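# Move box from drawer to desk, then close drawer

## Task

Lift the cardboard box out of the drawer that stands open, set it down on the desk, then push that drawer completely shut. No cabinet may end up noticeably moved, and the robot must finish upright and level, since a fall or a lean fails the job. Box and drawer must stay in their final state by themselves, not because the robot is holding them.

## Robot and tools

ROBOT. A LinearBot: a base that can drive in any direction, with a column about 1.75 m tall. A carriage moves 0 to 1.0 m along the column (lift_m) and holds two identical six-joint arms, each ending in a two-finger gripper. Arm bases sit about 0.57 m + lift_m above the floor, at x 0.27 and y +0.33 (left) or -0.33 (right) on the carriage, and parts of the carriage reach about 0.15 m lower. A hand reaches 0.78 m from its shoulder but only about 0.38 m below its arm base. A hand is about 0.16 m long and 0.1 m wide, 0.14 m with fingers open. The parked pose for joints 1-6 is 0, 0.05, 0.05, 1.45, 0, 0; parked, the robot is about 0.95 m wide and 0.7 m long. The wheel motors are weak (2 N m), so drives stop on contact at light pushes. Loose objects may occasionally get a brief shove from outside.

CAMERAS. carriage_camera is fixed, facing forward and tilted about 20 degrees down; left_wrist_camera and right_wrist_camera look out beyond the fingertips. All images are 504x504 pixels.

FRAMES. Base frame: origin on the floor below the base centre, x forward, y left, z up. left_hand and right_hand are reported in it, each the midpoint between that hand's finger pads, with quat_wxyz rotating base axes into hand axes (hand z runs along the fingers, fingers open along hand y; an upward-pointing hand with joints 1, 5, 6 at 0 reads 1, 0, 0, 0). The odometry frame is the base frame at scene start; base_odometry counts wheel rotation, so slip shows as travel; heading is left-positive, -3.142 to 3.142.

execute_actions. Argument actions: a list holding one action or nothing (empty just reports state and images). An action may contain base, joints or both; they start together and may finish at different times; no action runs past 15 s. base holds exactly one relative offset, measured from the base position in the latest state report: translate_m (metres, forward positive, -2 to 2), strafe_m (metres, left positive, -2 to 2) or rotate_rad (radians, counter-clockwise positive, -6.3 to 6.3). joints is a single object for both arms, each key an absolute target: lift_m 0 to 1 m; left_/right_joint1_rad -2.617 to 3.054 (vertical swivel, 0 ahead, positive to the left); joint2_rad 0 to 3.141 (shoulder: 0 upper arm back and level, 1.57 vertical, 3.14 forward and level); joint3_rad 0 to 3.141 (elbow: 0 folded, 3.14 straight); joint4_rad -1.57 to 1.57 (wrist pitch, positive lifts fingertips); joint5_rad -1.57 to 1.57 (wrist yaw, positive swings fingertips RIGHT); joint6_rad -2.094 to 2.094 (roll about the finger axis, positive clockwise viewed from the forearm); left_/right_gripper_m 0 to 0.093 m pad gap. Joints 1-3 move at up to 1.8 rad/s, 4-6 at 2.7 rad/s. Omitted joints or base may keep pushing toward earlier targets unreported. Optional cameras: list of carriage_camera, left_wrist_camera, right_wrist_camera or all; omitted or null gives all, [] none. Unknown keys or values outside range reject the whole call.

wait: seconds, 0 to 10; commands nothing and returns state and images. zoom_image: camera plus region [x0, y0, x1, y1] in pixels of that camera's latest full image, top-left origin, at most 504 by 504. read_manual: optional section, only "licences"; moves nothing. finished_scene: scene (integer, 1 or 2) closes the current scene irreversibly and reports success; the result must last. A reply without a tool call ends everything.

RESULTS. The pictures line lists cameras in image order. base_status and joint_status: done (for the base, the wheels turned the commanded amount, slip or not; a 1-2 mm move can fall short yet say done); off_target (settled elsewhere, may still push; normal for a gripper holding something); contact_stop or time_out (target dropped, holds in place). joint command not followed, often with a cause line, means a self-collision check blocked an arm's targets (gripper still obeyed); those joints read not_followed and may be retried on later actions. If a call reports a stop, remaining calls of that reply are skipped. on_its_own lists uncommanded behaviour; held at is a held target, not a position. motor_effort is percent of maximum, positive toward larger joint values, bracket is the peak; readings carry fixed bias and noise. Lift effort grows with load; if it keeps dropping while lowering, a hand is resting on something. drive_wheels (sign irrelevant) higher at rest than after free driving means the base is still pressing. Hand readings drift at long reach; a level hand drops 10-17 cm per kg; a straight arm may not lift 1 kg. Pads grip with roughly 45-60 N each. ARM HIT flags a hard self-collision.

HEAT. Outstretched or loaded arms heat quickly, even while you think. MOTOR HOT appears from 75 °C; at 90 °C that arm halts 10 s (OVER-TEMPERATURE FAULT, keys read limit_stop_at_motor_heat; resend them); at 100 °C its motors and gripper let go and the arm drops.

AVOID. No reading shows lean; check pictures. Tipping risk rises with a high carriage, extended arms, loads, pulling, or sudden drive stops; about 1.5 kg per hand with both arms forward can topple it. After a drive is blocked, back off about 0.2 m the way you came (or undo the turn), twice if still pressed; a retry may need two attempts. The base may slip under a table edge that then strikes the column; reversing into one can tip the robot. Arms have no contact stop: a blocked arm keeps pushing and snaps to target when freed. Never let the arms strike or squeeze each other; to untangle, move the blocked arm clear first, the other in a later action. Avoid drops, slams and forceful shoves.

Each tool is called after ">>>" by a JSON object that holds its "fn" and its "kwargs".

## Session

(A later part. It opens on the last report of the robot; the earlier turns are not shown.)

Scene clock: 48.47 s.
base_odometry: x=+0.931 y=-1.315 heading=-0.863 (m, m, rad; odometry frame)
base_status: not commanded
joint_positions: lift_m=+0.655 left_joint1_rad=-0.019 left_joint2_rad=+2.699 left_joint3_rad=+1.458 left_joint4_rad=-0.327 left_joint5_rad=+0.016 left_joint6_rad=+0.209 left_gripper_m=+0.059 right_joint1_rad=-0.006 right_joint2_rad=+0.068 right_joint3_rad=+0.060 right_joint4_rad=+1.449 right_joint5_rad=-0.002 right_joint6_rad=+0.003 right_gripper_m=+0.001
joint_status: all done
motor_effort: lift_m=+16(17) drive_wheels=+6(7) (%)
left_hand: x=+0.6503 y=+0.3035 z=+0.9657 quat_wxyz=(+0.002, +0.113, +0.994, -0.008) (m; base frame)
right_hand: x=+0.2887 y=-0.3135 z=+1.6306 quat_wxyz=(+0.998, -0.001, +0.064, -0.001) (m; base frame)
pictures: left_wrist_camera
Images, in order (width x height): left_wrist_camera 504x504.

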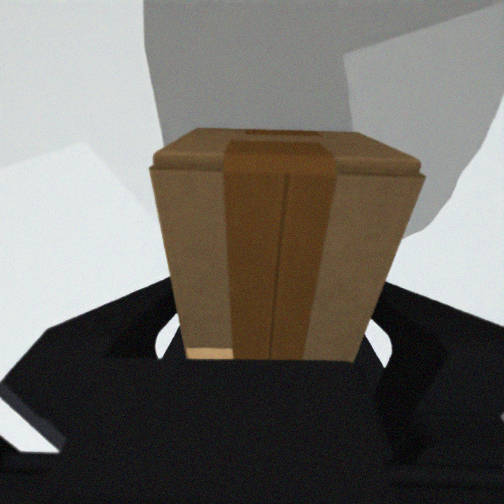

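Contact. Release and lift away.

>>> {"fn": "execute_actions", "kwargs": {"actions": [{"joints":{"left_gripper_m":0.093}}], "cameras": []}}

>>> {"fn": "execute_actions", "kwargs": {"actions": [{"joints":{"lift_m":0.74}}], "cameras": ["carriage_camera","left_wrist_camera"]}}

Scene clock: 49.20 s.
base_odometry: x=+0.931 y=-1.315 heading=-0.863 (m, m, rad; odometry frame)
base_status: not commanded
joint_positions: lift_m=+0.655 left_joint1_rad=-0.019 left_joint2_rad=+2.699 left_joint3_rad=+1.458 left_joint4_rad=-0.327 left_joint5_rad=+0.016 left_joint6_rad=+0.209 left_gripper_m=+0.093 right_joint1_rad=-0.006 right_joint2_rad=+0.068 right_joint3_rad=+0.060 right_joint4_rad=+1.449 right_joint5_rad=-0.002 right_joint6_rad=+0.003 right_gripper_m=+0.001
joint_status: all done
motor_effort: lift_m=+16(16) drive_wheels=+6(6) (%)
left_hand: x=+0.6503 y=+0.3035 z=+0.9657 quat_wxyz=(+0.002, +0.113, +0.994, -0.008) (m; base frame)
right_hand: x=+0.2887 y=-0.3135 z=+1.6306 quat_wxyz=(+0.998, -0.001, +0.064, -0.001) (m; base frame)
pictures: none
No camera images: the call's "cameras" was empty. Leave "cameras" out to get every camera's image.

Scene clock: 50.10 s.
base_odometry: x=+0.931 y=-1.315 heading=-0.863 (m, m, rad; odometry frame)
base_status: not commanded
joint_positions: lift_m=+0.740 left_joint1_rad=-0.019 left_joint2_rad=+2.693 left_joint3_rad=+1.458 left_joint4_rad=-0.328 left_joint5_rad=+0.016 left_joint6_rad=+0.209 left_gripper_m=+0.093 right_joint1_rad=-0.006 right_joint2_rad=+0.068 right_joint3_rad=+0.060 right_joint4_rad=+1.449 right_joint5_rad=-0.002 right_joint6_rad=+0.003 right_gripper_m=+0.001
joint_status: all done
motor_effort: lift_m=+15(18) drive_wheels=+6(7) (%)
left_hand: x=+0.6520 y=+0.3035 z=+1.0529 quat_wxyz=(+0.005, +0.113, +0.994, -0.008) (m; base frame)
right_hand: x=+0.2887 y=-0.3135 z=+1.7158 quat_wxyz=(+0.998, -0.001, +0.064, -0.001) (m; base frame)
pictures: carriage_camera, left_wrist_camera
Images, in order (width x height): carriage_camera 504x504, left_wrist_camera 504x504.

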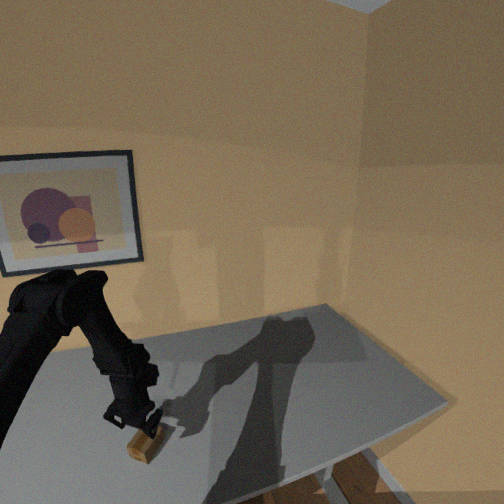

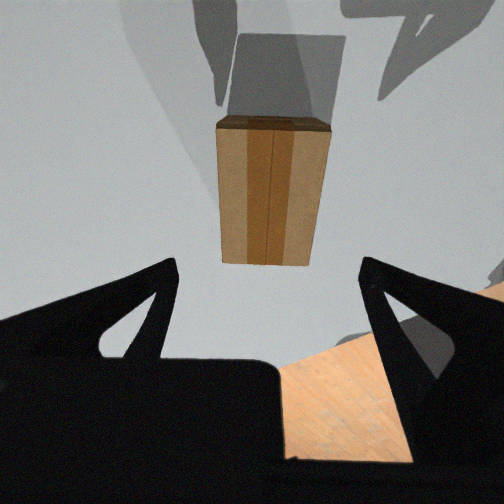

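>>> {"fn": "finished_scene", "kwargs": {"scene": 1}}

The scene is finished: the task was done.


## Next scene

The same job, from a new start.

>>> {"fn": "execute_actions", "kwargs": {"actions": [], "cameras": ["carriage_camera"]}}

Scene clock: 0.00 s.
base_odometry: x=+0.000 y=+0.000 heading=+0.000 (m, m, rad; odometry frame)
base_status: not commanded
joint_positions: lift_m=+0.303 left_joint1_rad=-0.012 left_joint2_rad=+0.054 left_joint3_rad=+0.052 left_joint4_rad=+1.408 left_joint5_rad=-0.020 left_joint6_rad=-0.037 left_gripper_m=+0.094 right_joint1_rad=+0.033 right_joint2_rad=+0.040 right_joint3_rad=+0.031 right_joint4_rad=+1.411 right_joint5_rad=+0.041 right_joint6_rad=-0.014 right_gripper_m=+0.095
joint_status: not commanded
motor_effort: lift_m=+15 drive_wheels=+2 (%)
left_hand: x=+0.2970 y=+0.3166 z=+1.2749 quat_wxyz=(+0.996, -0.011, +0.082, -0.023) (m; base frame)
right_hand: x=+0.2984 y=-0.3193 z=+1.2692 quat_wxyz=(+0.996, +0.019, +0.085, +0.008) (m; base frame)
pictures: carriage_camera
Images, in order (width x height): carriage_camera 504x504.

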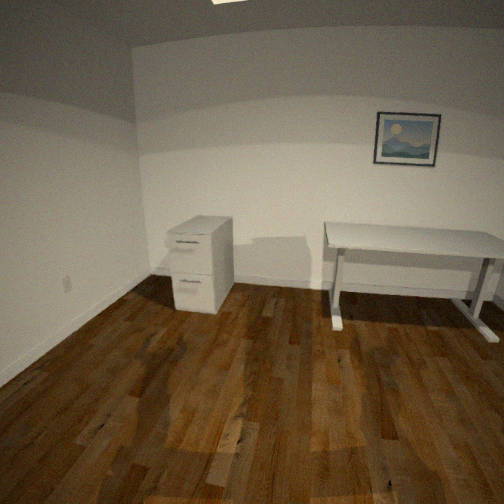

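>>> {"fn": "execute_actions", "kwargs": {"actions": [{"base":{"rotate_rad":-1.5}}], "cameras": ["carriage_camera"]}}

Scene clock: 3.17 s.
base_odometry: x=+0.000 y=+0.000 heading=-1.497 (m, m, rad; odometry frame)
base_status: done
joint_positions: lift_m=+0.303 left_joint1_rad=-0.012 left_joint2_rad=+0.054 left_joint3_rad=+0.052 left_joint4_rad=+1.407 left_joint5_rad=-0.020 left_joint6_rad=-0.037 left_gripper_m=+0.094 right_joint1_rad=+0.033 right_joint2_rad=+0.040 right_joint3_rad=+0.031 right_joint4_rad=+1.409 right_joint5_rad=+0.041 right_joint6_rad=-0.014 right_gripper_m=+0.095
joint_status: not commanded
motor_effort: lift_m=+15(15) drive_wheels=+23(43) (%)
left_hand: x=+0.2973 y=+0.3166 z=+1.2749 quat_wxyz=(+0.996, -0.011, +0.083, -0.023) (m; base frame)
right_hand: x=+0.2988 y=-0.3193 z=+1.2691 quat_wxyz=(+0.996, +0.019, +0.086, +0.008) (m; base frame)
pictures: carriage_camera
Images, in order (width x height): carriage_camera 504x504.

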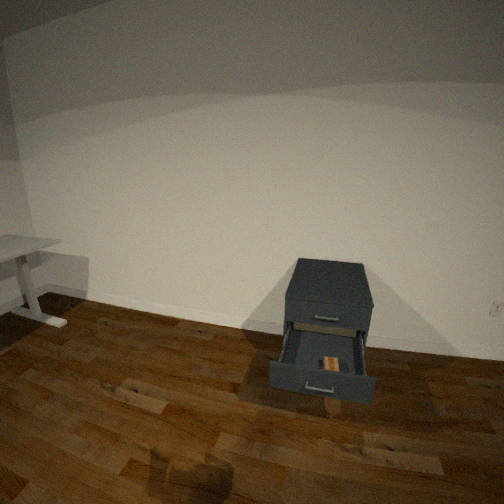

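>>> {"fn": "zoom_image", "kwargs": {"camera": "carriage_camera", "region": [240, 250, 410, 420]}}

Region (240, 250, 410, 420) of carriage_camera's 504x504 image, scaled by 2.965, with more detail than that image has.

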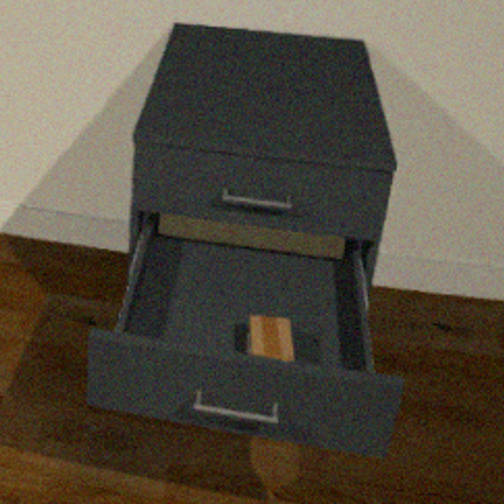

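>>> {"fn": "execute_actions", "kwargs": {"actions": [{"base":{"rotate_rad":-0.578},"joints":{"left_joint1_rad":0,"left_joint2_rad":2.7,"left_joint3_rad":1.46,"left_joint4_rad":-0.33,"left_joint5_rad":0.02,"left_joint6_rad":-0.33}}], "cameras": []}}

>>> {"fn": "execute_actions", "kwargs": {"actions": [{"base":{"translate_m":0.46},"joints":{"lift_m":0.23}}], "cameras": ["carriage_camera","left_wrist_camera"]}}

Scene clock: 6.50 s.
base_odometry: x=+0.000 y=+0.000 heading=-2.073 (m, m, rad; odometry frame)
base_status: done
joint_positions: lift_m=+0.303 left_joint1_rad=-0.005 left_joint2_rad=+2.697 left_joint3_rad=+1.458 left_joint4_rad=-0.329 left_joint5_rad=+0.012 left_joint6_rad=-0.326 left_gripper_m=+0.094 right_joint1_rad=+0.033 right_joint2_rad=+0.040 right_joint3_rad=+0.031 right_joint4_rad=+1.408 right_joint5_rad=+0.041 right_joint6_rad=-0.014 right_gripper_m=+0.095
joint_status: all done
motor_effort: lift_m=+15(15) drive_wheels=+22(45) (%)
left_hand: x=+0.6507 y=+0.3098 z=+0.6144 quat_wxyz=(+0.001, -0.160, +0.987, -0.006) (m; base frame)
right_hand: x=+0.2990 y=-0.3193 z=+1.2690 quat_wxyz=(+0.996, +0.019, +0.086, +0.008) (m; base frame)
pictures: none
No camera images: the call's "cameras" was empty. Leave "cameras" out to get every camera's image.

Scene clock: 9.60 s.
base_odometry: x=-0.222 y=-0.403 heading=-2.075 (m, m, rad; odometry frame)
base_status: done
joint_positions: lift_m=+0.230 left_joint1_rad=-0.002 left_joint2_rad=+2.696 left_joint3_rad=+1.458 left_joint4_rad=-0.330 left_joint5_rad=+0.012 left_joint6_rad=-0.326 left_gripper_m=+0.094 right_joint1_rad=+0.033 right_joint2_rad=+0.040 right_joint3_rad=+0.031 right_joint4_rad=+1.410 right_joint5_rad=+0.041 right_joint6_rad=-0.014 right_gripper_m=+0.095
joint_status: all done
motor_effort: lift_m=+16(16) drive_wheels=-11(43) (%)
left_hand: x=+0.6506 y=+0.3108 z=+0.5416 quat_wxyz=(+0.000, -0.161, +0.987, -0.006) (m; base frame)
right_hand: x=+0.2986 y=-0.3193 z=+1.1962 quat_wxyz=(+0.996, +0.019, +0.085, +0.008) (m; base frame)
pictures: carriage_camera, left_wrist_camera
Images, in order (width x height): carriage_camera 504x504, left_wrist_camera 504x504.

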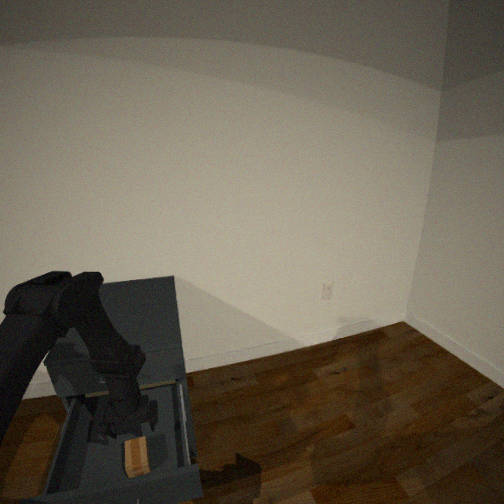

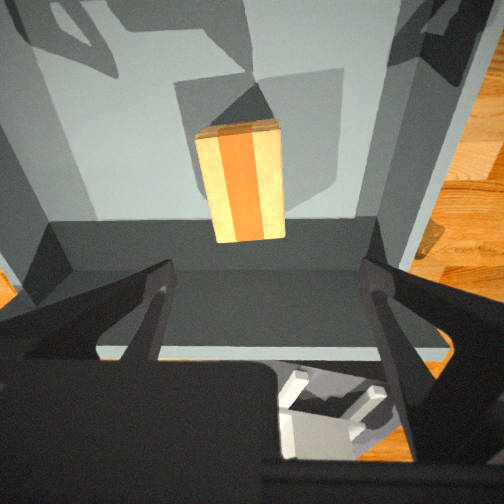

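>>> {"fn": "execute_actions", "kwargs": {"actions": [{"joints":{"left_joint1_rad":0.045,"left_joint6_rad":-0.38,"lift_m":0.15}}], "cameras": ["left_wrist_camera"]}}

Scene clock: 10.60 s.
base_odometry: x=-0.222 y=-0.403 heading=-2.075 (m, m, rad; odometry frame)
base_status: not commanded
joint_positions: lift_m=+0.150 left_joint1_rad=+0.049 left_joint2_rad=+2.694 left_joint3_rad=+1.458 left_joint4_rad=-0.328 left_joint5_rad=+0.013 left_joint6_rad=-0.376 left_gripper_m=+0.094 right_joint1_rad=+0.033 right_joint2_rad=+0.040 right_joint3_rad=+0.031 right_joint4_rad=+1.410 right_joint5_rad=+0.041 right_joint6_rad=-0.014 right_gripper_m=+0.095
joint_status: all done
motor_effort: lift_m=+16(16) drive_wheels=-11(11) (%)
left_hand: x=+0.6515 y=+0.3307 z=+0.4624 quat_wxyz=(+0.002, -0.211, +0.978, -0.007) (m; base frame)
right_hand: x=+0.2986 y=-0.3193 z=+1.1162 quat_wxyz=(+0.996, +0.019, +0.085, +0.008) (m; base frame)
pictures: left_wrist_camera
Images, in order (width x height): left_wrist_camera 504x504.

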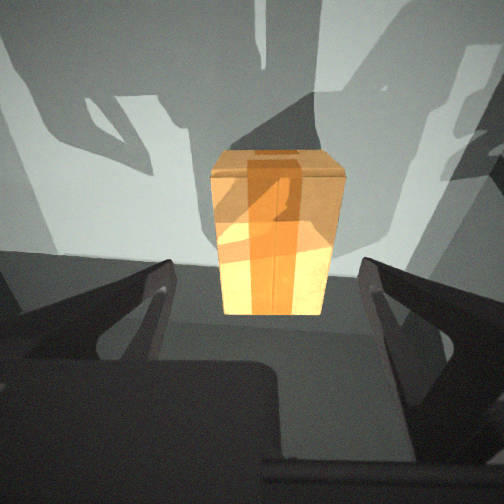

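>>> {"fn": "execute_actions", "kwargs": {"actions": [{"base":{"translate_m":-0.015},"joints":{"lift_m":0.10}}], "cameras": ["left_wrist_camera"]}}

Scene clock: 11.57 s.
base_odometry: x=-0.215 y=-0.390 heading=-2.076 (m, m, rad; odometry frame)
base_status: done
joint_positions: lift_m=+0.100 left_joint1_rad=+0.047 left_joint2_rad=+2.697 left_joint3_rad=+1.458 left_joint4_rad=-0.330 left_joint5_rad=+0.013 left_joint6_rad=-0.376 left_gripper_m=+0.094 right_joint1_rad=+0.033 right_joint2_rad=+0.040 right_joint3_rad=+0.031 right_joint4_rad=+1.411 right_joint5_rad=+0.041 right_joint6_rad=-0.014 right_gripper_m=+0.095
joint_status: all done
motor_effort: lift_m=+16(17) drive_wheels=+11(38) (%)
left_hand: x=+0.6500 y=+0.3302 z=+0.4112 quat_wxyz=(+0.000, -0.210, +0.978, -0.006) (m; base frame)
right_hand: x=+0.2983 y=-0.3194 z=+1.0662 quat_wxyz=(+0.996, +0.019, +0.085, +0.008) (m; base frame)
pictures: left_wrist_camera
Images, in order (width x height): left_wrist_camera 504x504.

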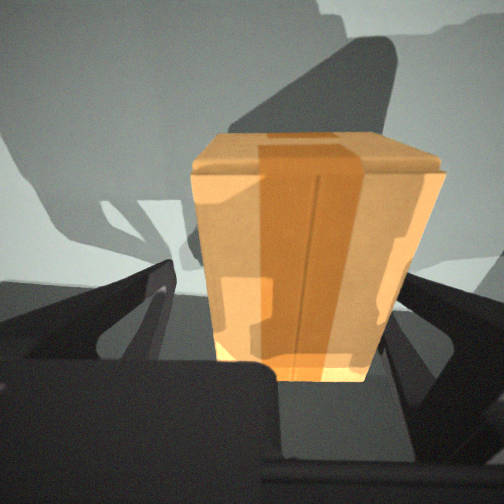

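>>> {"fn": "execute_actions", "kwargs": {"actions": [{"joints":{"left_joint1_rad":0.03,"left_gripper_m":0.03}}], "cameras": []}}

>>> {"fn": "execute_actions", "kwargs": {"actions": [{"joints":{"lift_m":0.27,"right_joint2_rad":2.69,"right_joint3_rad":0.846,"right_joint4_rad":1.344,"right_joint6_rad":1.57,"right_gripper_m":0.0}}], "cameras": ["carriage_camera","left_wrist_camera"]}}

Scene clock: 12.37 s.
base_odometry: x=-0.215 y=-0.390 heading=-2.076 (m, m, rad; odometry frame)
base_status: not commanded
joint_positions: lift_m=+0.100 left_joint1_rad=+0.035 left_joint2_rad=+2.697 left_joint3_rad=+1.458 left_joint4_rad=-0.330 left_joint5_rad=+0.014 left_joint6_rad=-0.376 left_gripper_m=+0.059 right_joint1_rad=+0.033 right_joint2_rad=+0.040 right_joint3_rad=+0.031 right_joint4_rad=+1.411 right_joint5_rad=+0.041 right_joint6_rad=-0.014 right_gripper_m=+0.095
joint_status: left_gripper_m off_target (ended at +0.059, target +0.030); the others done
motor_effort: lift_m=+16(16) drive_wheels=+11(10) (%)
left_hand: x=+0.6502 y=+0.3252 z=+0.4112 quat_wxyz=(+0.000, -0.204, +0.979, -0.007) (m; base frame)
right_hand: x=+0.2983 y=-0.3194 z=+1.0662 quat_wxyz=(+0.996, +0.019, +0.085, +0.008) (m; base frame)
pictures: none
No camera images: the call's "cameras" was empty. Leave "cameras" out to get every camera's image.

Scene clock: 14.80 s.
base_odometry: x=-0.215 y=-0.390 heading=-2.076 (m, m, rad; odometry frame)
base_status: not commanded
joint_positions: lift_m=+0.270 left_joint1_rad=+0.035 left_joint2_rad=+2.695 left_joint3_rad=+1.458 left_joint4_rad=-0.330 left_joint5_rad=+0.014 left_joint6_rad=-0.376 left_gripper_m=+0.059 right_joint1_rad=+0.033 right_joint2_rad=+2.680 right_joint3_rad=+0.845 right_joint4_rad=+1.337 right_joint5_rad=+0.041 right_joint6_rad=+1.566 right_gripper_m=+0.001
joint_status: all done
motor_effort: lift_m=+15(18) drive_wheels=+10(10) (%)
left_hand: x=+0.6510 y=+0.3252 z=+0.5821 quat_wxyz=(+0.001, -0.204, +0.979, -0.007) (m; base frame)
right_hand: x=+0.7213 y=-0.3054 z=+0.6741 quat_wxyz=(+0.369, +0.604, +0.612, +0.354) (m; base frame)
pictures: carriage_camera, left_wrist_camera
Images, in order (width x height): carriage_camera 504x504, left_wrist_camera 504x504.

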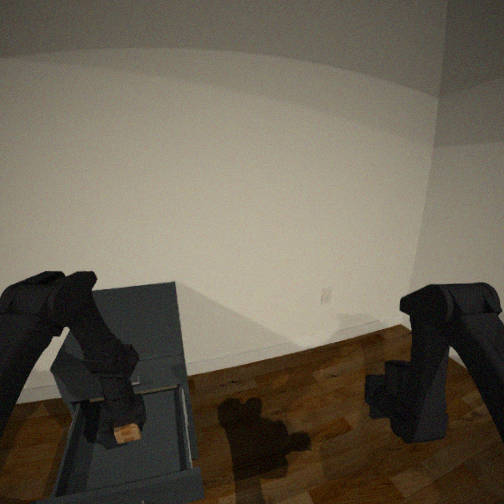

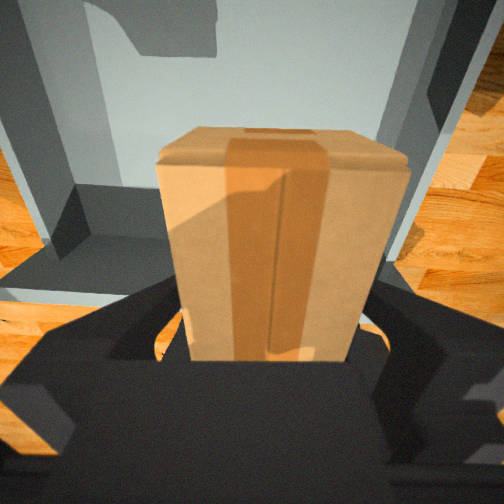

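>>> {"fn": "execute_actions", "kwargs": {"actions": [{"base":{"translate_m":-0.2},"joints":{"left_joint1_rad":0.6}}], "cameras": []}}

>>> {"fn": "execute_actions", "kwargs": {"actions": [{"base":{"rotate_rad":0.313},"joints":{"lift_m":0.035,"right_joint1_rad":0.62,"right_joint5_rad":0.3}}], "cameras": ["carriage_camera","right_wrist_camera"]}}

Scene clock: 19.83 s.
base_odometry: x=-0.118 y=-0.215 heading=-2.078 (m, m, rad; odometry frame)
base_status: done
joint_positions: lift_m=+0.270 left_joint1_rad=+0.606 left_joint2_rad=+2.695 left_joint3_rad=+1.458 left_joint4_rad=-0.328 left_joint5_rad=+0.018 left_joint6_rad=-0.378 left_gripper_m=+0.059 right_joint1_rad=+0.033 right_joint2_rad=+2.680 right_joint3_rad=+0.845 right_joint4_rad=+1.343 right_joint5_rad=+0.041 right_joint6_rad=+1.566 right_gripper_m=+0.001
joint_status: all done
motor_effort: lift_m=+15(15) drive_wheels=-11(39) (%)
left_hand: x=+0.5828 y=+0.5370 z=+0.5821 quat_wxyz=(+0.004, -0.472, +0.881, -0.009) (m; base frame)
right_hand: x=+0.7220 y=-0.3055 z=+0.6753 quat_wxyz=(+0.371, +0.603, +0.610, +0.356) (m; base frame)
pictures: none
No camera images: the call's "cameras" was empty. Leave "cameras" out to get every camera's image.

Scene clock: 21.37 s.
base_odometry: x=-0.118 y=-0.214 heading=-1.764 (m, m, rad; odometry frame)
base_status: done
joint_positions: lift_m=+0.035 left_joint1_rad=+0.607 left_joint2_rad=+2.700 left_joint3_rad=+1.458 left_joint4_rad=-0.330 left_joint5_rad=+0.018 left_joint6_rad=-0.378 left_gripper_m=+0.059 right_joint1_rad=+0.628 right_joint2_rad=+2.680 right_joint3_rad=+0.845 right_joint4_rad=+1.343 right_joint5_rad=+0.292 right_joint6_rad=+1.566 right_gripper_m=+0.001
joint_status: all done
motor_effort: lift_m=+16(17) drive_wheels=-12(23) (%)
left_hand: x=+0.5808 y=+0.5361 z=+0.3452 quat_wxyz=(+0.001, -0.473, +0.881, -0.009) (m; base frame)
right_hand: x=+0.6569 y=-0.0831 z=+0.4434 quat_wxyz=(+0.343, +0.450, +0.723, +0.395) (m; base frame)
pictures: carriage_camera, right_wrist_camera
Images, in order (width x height): carriage_camera 504x504, right_wrist_camera 504x504.

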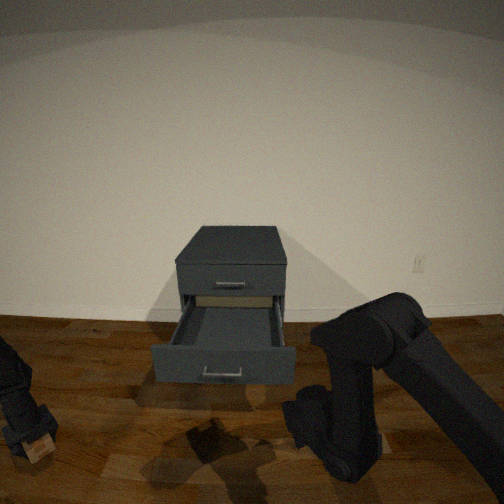

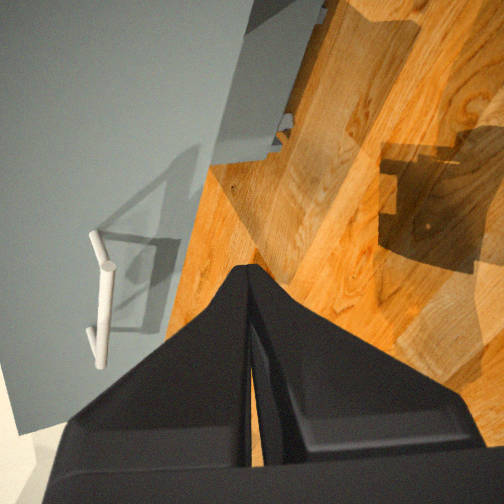

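>>> {"fn": "execute_actions", "kwargs": {"actions": [{"base":{"translate_m":0.42},"joints":{"right_joint1_rad":0.70}}], "cameras": ["carriage_camera","right_wrist_camera"]}}

Scene clock: 24.57 s.
base_odometry: x=-0.198 y=-0.627 heading=-1.762 (m, m, rad; odometry frame)
base_status: done
joint_positions: lift_m=+0.035 left_joint1_rad=+0.604 left_joint2_rad=+2.700 left_joint3_rad=+1.458 left_joint4_rad=-0.330 left_joint5_rad=+0.018 left_joint6_rad=-0.378 left_gripper_m=+0.059 right_joint1_rad=+0.715 right_joint2_rad=+2.687 right_joint3_rad=+0.831 right_joint4_rad=+1.314 right_joint5_rad=+0.272 right_joint6_rad=+1.566 right_gripper_m=+0.001
joint_status: all done
motor_effort: lift_m=+15(16) drive_wheels=-11(51) (%)
left_hand: x=+0.5814 y=+0.5349 z=+0.3453 quat_wxyz=(+0.000, -0.471, +0.882, -0.009) (m; base frame)
right_hand: x=+0.6261 y=-0.0529 z=+0.4312 quat_wxyz=(+0.311, +0.417, +0.758, +0.394) (m; base frame)
pictures: carriage_camera, right_wrist_camera
Images, in order (width x height): carriage_camera 504x504, right_wrist_camera 504x504.

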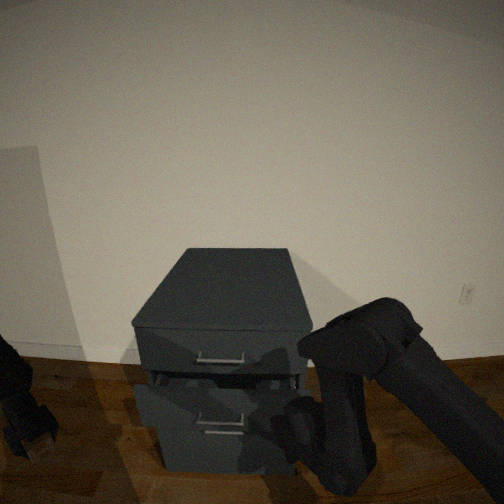

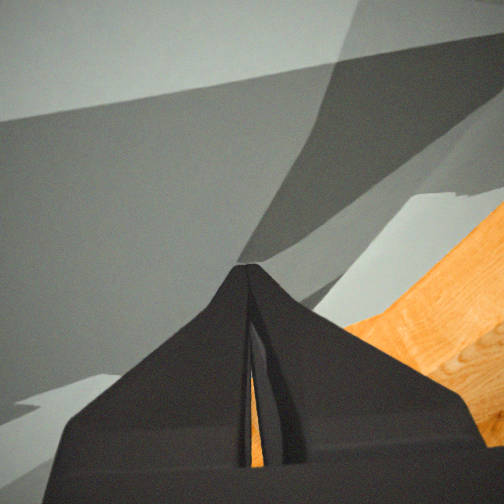

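>>> {"fn": "execute_actions", "kwargs": {"actions": [{"base":{"translate_m":0.06}}], "cameras": ["carriage_camera","right_wrist_camera"]}}

>>> {"fn": "zoom_image", "kwargs": {"camera": "carriage_camera", "region": [110, 320, 330, 490]}}

Scene clock: 26.07 s.
base_odometry: x=-0.209 y=-0.686 heading=-1.761 (m, m, rad; odometry frame)
base_status: done
joint_positions: lift_m=+0.035 left_joint1_rad=+0.603 left_joint2_rad=+2.700 left_joint3_rad=+1.458 left_joint4_rad=-0.331 left_joint5_rad=+0.018 left_joint6_rad=-0.378 left_gripper_m=+0.059 right_joint1_rad=+0.702 right_joint2_rad=+2.687 right_joint3_rad=+0.831 right_joint4_rad=+1.336 right_joint5_rad=+0.287 right_joint6_rad=+1.566 right_gripper_m=+0.001
joint_status: not commanded
motor_effort: lift_m=+15(15) drive_wheels=-10(46) (%)
left_hand: x=+0.5814 y=+0.5345 z=+0.3453 quat_wxyz=(+0.000, -0.471, +0.882, -0.009) (m; base frame)
right_hand: x=+0.6325 y=-0.0581 z=+0.4362 quat_wxyz=(+0.322, +0.424, +0.747, +0.398) (m; base frame)
pictures: carriage_camera, right_wrist_camera
Images, in order (width x height): carriage_camera 504x504, right_wrist_camera 504x504.

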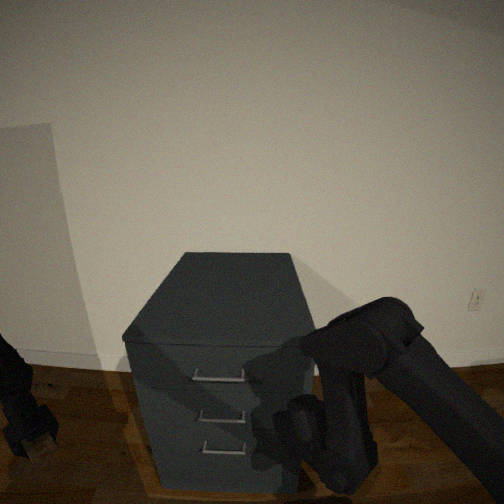

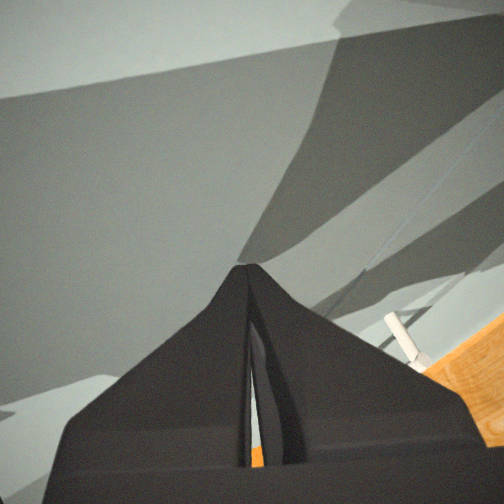

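Region (110, 320, 330, 490) of carriage_camera's 504x504 image, scaled by 2.291, with more detail than that image has; it fills the top 389 rows of this view, and the rest is white.

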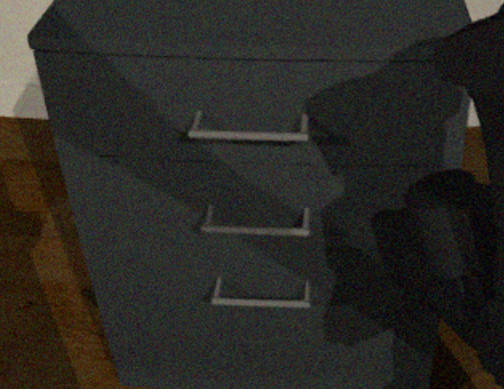

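>>> {"fn": "execute_actions", "kwargs": {"actions": [{"base":{"translate_m":-0.05},"joints":{"lift_m":0.35}}], "cameras": []}}

>>> {"fn": "execute_actions", "kwargs": {"actions": [{"base":{"rotate_rad":1.5},"joints":{"lift_m":0.53,"left_joint1_rad":0.0,"right_joint1_rad":0,"right_joint2_rad":0.05,"right_joint3_rad":0.05,"right_joint4_rad":1.45,"right_joint5_rad":0,"right_joint6_rad":0}}], "cameras": ["carriage_camera"]}}

Scene clock: 29.07 s.
base_odometry: x=-0.200 y=-0.636 heading=-1.762 (m, m, rad; odometry frame)
base_status: done
joint_positions: lift_m=+0.350 left_joint1_rad=+0.600 left_joint2_rad=+2.695 left_joint3_rad=+1.458 left_joint4_rad=-0.330 left_joint5_rad=+0.019 left_joint6_rad=-0.378 left_gripper_m=+0.059 right_joint1_rad=+0.701 right_joint2_rad=+2.687 right_joint3_rad=+0.831 right_joint4_rad=+1.350 right_joint5_rad=+0.292 right_joint6_rad=+1.566 right_gripper_m=+0.001
joint_status: all done
motor_effort: lift_m=+15(18) drive_wheels=+9(41) (%)
left_hand: x=+0.5838 y=+0.5348 z=+0.6622 quat_wxyz=(+0.003, -0.470, +0.883, -0.009) (m; base frame)
right_hand: x=+0.6343 y=-0.0582 z=+0.7542 quat_wxyz=(+0.326, +0.424, +0.743, +0.402) (m; base frame)
pictures: none
No camera images: the call's "cameras" was empty. Leave "cameras" out to get every camera's image.

Scene clock: 32.10 s.
base_odometry: x=-0.200 y=-0.637 heading=-0.264 (m, m, rad; odometry frame)
base_status: done
joint_positions: lift_m=+0.530 left_joint1_rad=+0.007 left_joint2_rad=+2.693 left_joint3_rad=+1.458 left_joint4_rad=-0.325 left_joint5_rad=+0.024 left_joint6_rad=-0.378 left_gripper_m=+0.060 right_joint1_rad=+0.001 right_joint2_rad=+0.069 right_joint3_rad=+0.068 right_joint4_rad=+1.453 right_joint5_rad=+0.009 right_joint6_rad=+0.004 right_gripper_m=+0.001
joint_status: all done
motor_effort: lift_m=+15(19) drive_wheels=+23(47) (%)
left_hand: x=+0.6531 y=+0.3125 z=+0.8431 quat_wxyz=(+0.003, -0.191, +0.981, -0.013) (m; base frame)
right_hand: x=+0.2856 y=-0.3152 z=+1.5081 quat_wxyz=(+0.998, +0.005, +0.059, +0.002) (m; base frame)
pictures: carriage_camera
Images, in order (width x height): carriage_camera 504x504.

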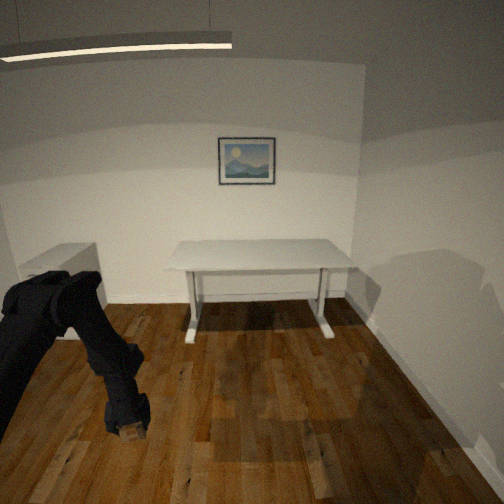

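>>> {"fn": "execute_actions", "kwargs": {"actions": [{"base":{"translate_m":1.64}}], "cameras": ["carriage_camera","left_wrist_camera"]}}

Scene clock: 37.97 s.
base_odometry: x=+1.385 y=-1.061 heading=-0.262 (m, m, rad; odometry frame)
base_status: done
joint_positions: lift_m=+0.530 left_joint1_rad=+0.003 left_joint2_rad=+2.693 left_joint3_rad=+1.458 left_joint4_rad=-0.329 left_joint5_rad=+0.023 left_joint6_rad=-0.378 left_gripper_m=+0.060 right_joint1_rad=+0.001 right_joint2_rad=+0.069 right_joint3_rad=+0.068 right_joint4_rad=+1.452 right_joint5_rad=+0.009 right_joint6_rad=+0.004 right_gripper_m=+0.001
joint_status: not commanded
motor_effort: lift_m=+15(15) drive_wheels=-11(47) (%)
left_hand: x=+0.6522 y=+0.3107 z=+0.8431 quat_wxyz=(+0.001, -0.189, +0.982, -0.012) (m; base frame)
right_hand: x=+0.2858 y=-0.3151 z=+1.5081 quat_wxyz=(+0.998, +0.004, +0.059, +0.002) (m; base frame)
pictures: carriage_camera, left_wrist_camera
Images, in order (width x height): carriage_camera 504x504, left_wrist_camera 504x504.

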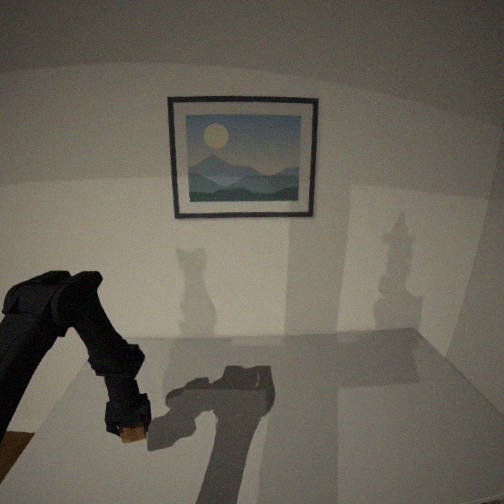

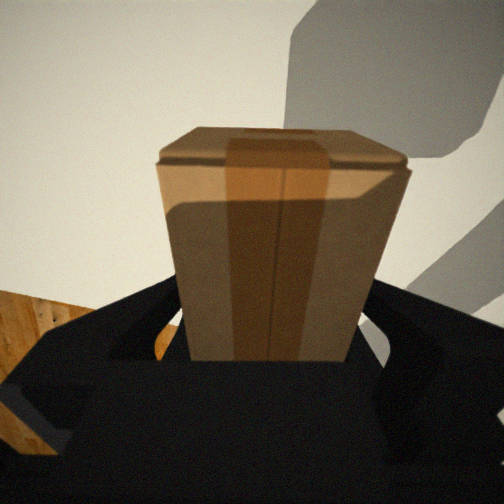

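>>> {"fn": "execute_actions", "kwargs": {"actions": [{"joints":{"lift_m":0.46}}], "cameras": ["carriage_camera","left_wrist_camera"]}}

Scene clock: 38.93 s.
base_odometry: x=+1.385 y=-1.061 heading=-0.262 (m, m, rad; odometry frame)
base_status: not commanded
joint_positions: lift_m=+0.460 left_joint1_rad=+0.003 left_joint2_rad=+2.702 left_joint3_rad=+1.458 left_joint4_rad=-0.331 left_joint5_rad=+0.023 left_joint6_rad=-0.378 left_gripper_m=+0.060 right_joint1_rad=+0.001 right_joint2_rad=+0.069 right_joint3_rad=+0.063 right_joint4_rad=+1.452 right_joint5_rad=+0.009 right_joint6_rad=+0.004 right_gripper_m=+0.001
joint_status: all done
motor_effort: lift_m=+16(17) drive_wheels=-11(11) (%)
left_hand: x=+0.6487 y=+0.3107 z=+0.7696 quat_wxyz=(-0.004, -0.189, +0.982, -0.011) (m; base frame)
right_hand: x=+0.2876 y=-0.3151 z=+1.4363 quat_wxyz=(+0.998, +0.004, +0.062, +0.002) (m; base frame)
pictures: carriage_camera, left_wrist_camera
Images, in order (width x height): carriage_camera 504x504, left_wrist_camera 504x504.

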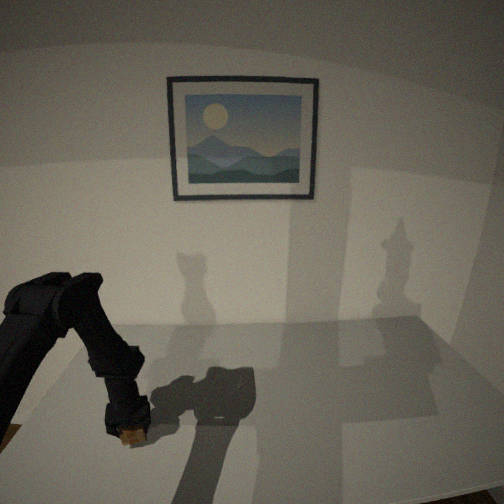

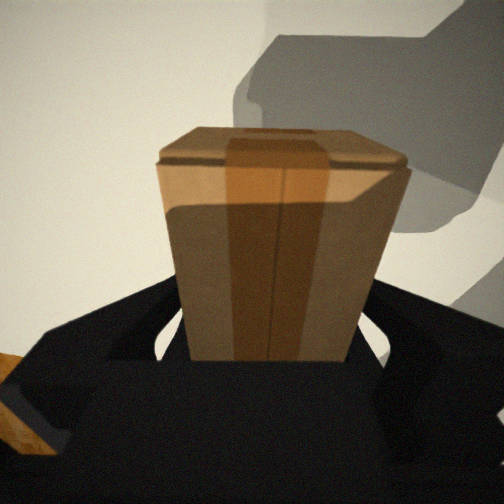

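>>> {"fn": "execute_actions", "kwargs": {"actions": [{"joints":{"lift_m":0.44}}], "cameras": ["left_wrist_camera"]}}

Scene clock: 39.57 s.
base_odometry: x=+1.385 y=-1.061 heading=-0.262 (m, m, rad; odometry frame)
base_status: not commanded
joint_positions: lift_m=+0.440 left_joint1_rad=+0.003 left_joint2_rad=+2.702 left_joint3_rad=+1.458 left_joint4_rad=-0.330 left_joint5_rad=+0.023 left_joint6_rad=-0.378 left_gripper_m=+0.060 right_joint1_rad=+0.001 right_joint2_rad=+0.069 right_joint3_rad=+0.063 right_joint4_rad=+1.452 right_joint5_rad=+0.009 right_joint6_rad=+0.004 right_gripper_m=+0.001
joint_status: all done
motor_effort: lift_m=+16(17) drive_wheels=-10(11) (%)
left_hand: x=+0.6489 y=+0.3107 z=+0.7497 quat_wxyz=(-0.003, -0.189, +0.982, -0.011) (m; base frame)
right_hand: x=+0.2877 y=-0.3151 z=+1.4163 quat_wxyz=(+0.998, +0.004, +0.063, +0.002) (m; base frame)
pictures: left_wrist_camera
Images, in order (width x height): left_wrist_camera 504x504.

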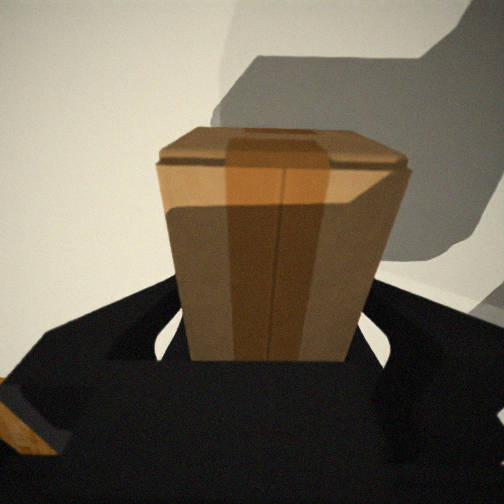

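>>> {"fn": "execute_actions", "kwargs": {"actions": [{"joints":{"lift_m":0.427}}], "cameras": ["left_wrist_camera"]}}

Scene clock: 40.13 s.
base_odometry: x=+1.385 y=-1.061 heading=-0.262 (m, m, rad; odometry frame)
base_status: not commanded
joint_positions: lift_m=+0.427 left_joint1_rad=+0.002 left_joint2_rad=+2.693 left_joint3_rad=+1.458 left_joint4_rad=-0.334 left_joint5_rad=+0.023 left_joint6_rad=-0.377 left_gripper_m=+0.059 right_joint1_rad=+0.001 right_joint2_rad=+0.069 right_joint3_rad=+0.063 right_joint4_rad=+1.450 right_joint5_rad=+0.008 right_joint6_rad=+0.004 right_gripper_m=+0.001
joint_status: all done
motor_effort: lift_m=+16(17) drive_wheels=-9(10) (%)
left_hand: x=+0.6510 y=+0.3107 z=+0.7400 quat_wxyz=(-0.001, -0.188, +0.982, -0.011) (m; base frame)
right_hand: x=+0.2880 y=-0.3150 z=+1.4033 quat_wxyz=(+0.998, +0.004, +0.063, +0.002) (m; base frame)
pictures: left_wrist_camera
Images, in order (width x height): left_wrist_camera 504x504.

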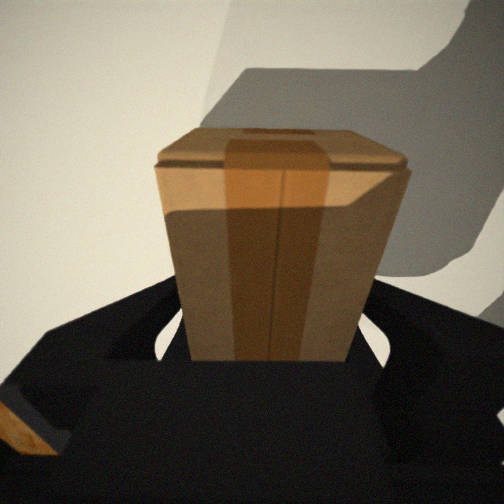

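>>> {"fn": "execute_actions", "kwargs": {"actions": [{"joints":{"left_gripper_m":0.093}}], "cameras": []}}

>>> {"fn": "execute_actions", "kwargs": {"actions": [{"joints":{"lift_m":0.51}}], "cameras": ["left_wrist_camera"]}}

Scene clock: 40.90 s.
base_odometry: x=+1.385 y=-1.061 heading=-0.262 (m, m, rad; odometry frame)
base_status: not commanded
joint_positions: lift_m=+0.427 left_joint1_rad=+0.002 left_joint2_rad=+2.693 left_joint3_rad=+1.458 left_joint4_rad=-0.333 left_joint5_rad=+0.023 left_joint6_rad=-0.377 left_gripper_m=+0.093 right_joint1_rad=+0.001 right_joint2_rad=+0.069 right_joint3_rad=+0.063 right_joint4_rad=+1.450 right_joint5_rad=+0.008 right_joint6_rad=+0.004 right_gripper_m=+0.001
joint_status: all done
motor_effort: lift_m=+16(16) drive_wheels=-9(9) (%)
left_hand: x=+0.6510 y=+0.3107 z=+0.7400 quat_wxyz=(-0.001, -0.189, +0.982, -0.011) (m; base frame)
right_hand: x=+0.2880 y=-0.3150 z=+1.4033 quat_wxyz=(+0.998, +0.004, +0.063, +0.002) (m; base frame)
pictures: none
No camera images: the call's "cameras" was empty. Leave "cameras" out to get every camera's image.

Scene clock: 41.77 s.
base_odometry: x=+1.385 y=-1.061 heading=-0.262 (m, m, rad; odometry frame)
base_status: not commanded
joint_positions: lift_m=+0.510 left_joint1_rad=+0.002 left_joint2_rad=+2.691 left_joint3_rad=+1.458 left_joint4_rad=-0.328 left_joint5_rad=+0.023 left_joint6_rad=-0.377 left_gripper_m=+0.093 right_joint1_rad=+0.001 right_joint2_rad=+0.069 right_joint3_rad=+0.063 right_joint4_rad=+1.450 right_joint5_rad=+0.008 right_joint6_rad=+0.004 right_gripper_m=+0.001
joint_status: all done
motor_effort: lift_m=+15(18) drive_wheels=-9(9) (%)
left_hand: x=+0.6530 y=+0.3107 z=+0.8238 quat_wxyz=(+0.003, -0.189, +0.982, -0.012) (m; base frame)
right_hand: x=+0.2880 y=-0.3150 z=+1.4864 quat_wxyz=(+0.998, +0.004, +0.063, +0.002) (m; base frame)
pictures: left_wrist_camera
Images, in order (width x height): left_wrist_camera 504x504.

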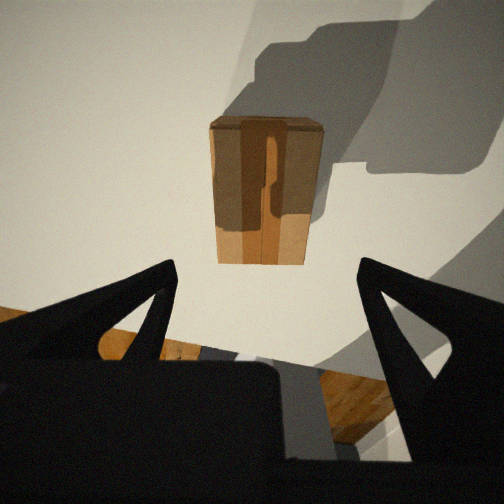

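>>> {"fn": "finished_scene", "kwargs": {"scene": 2}}

The scene is finished: the task was done.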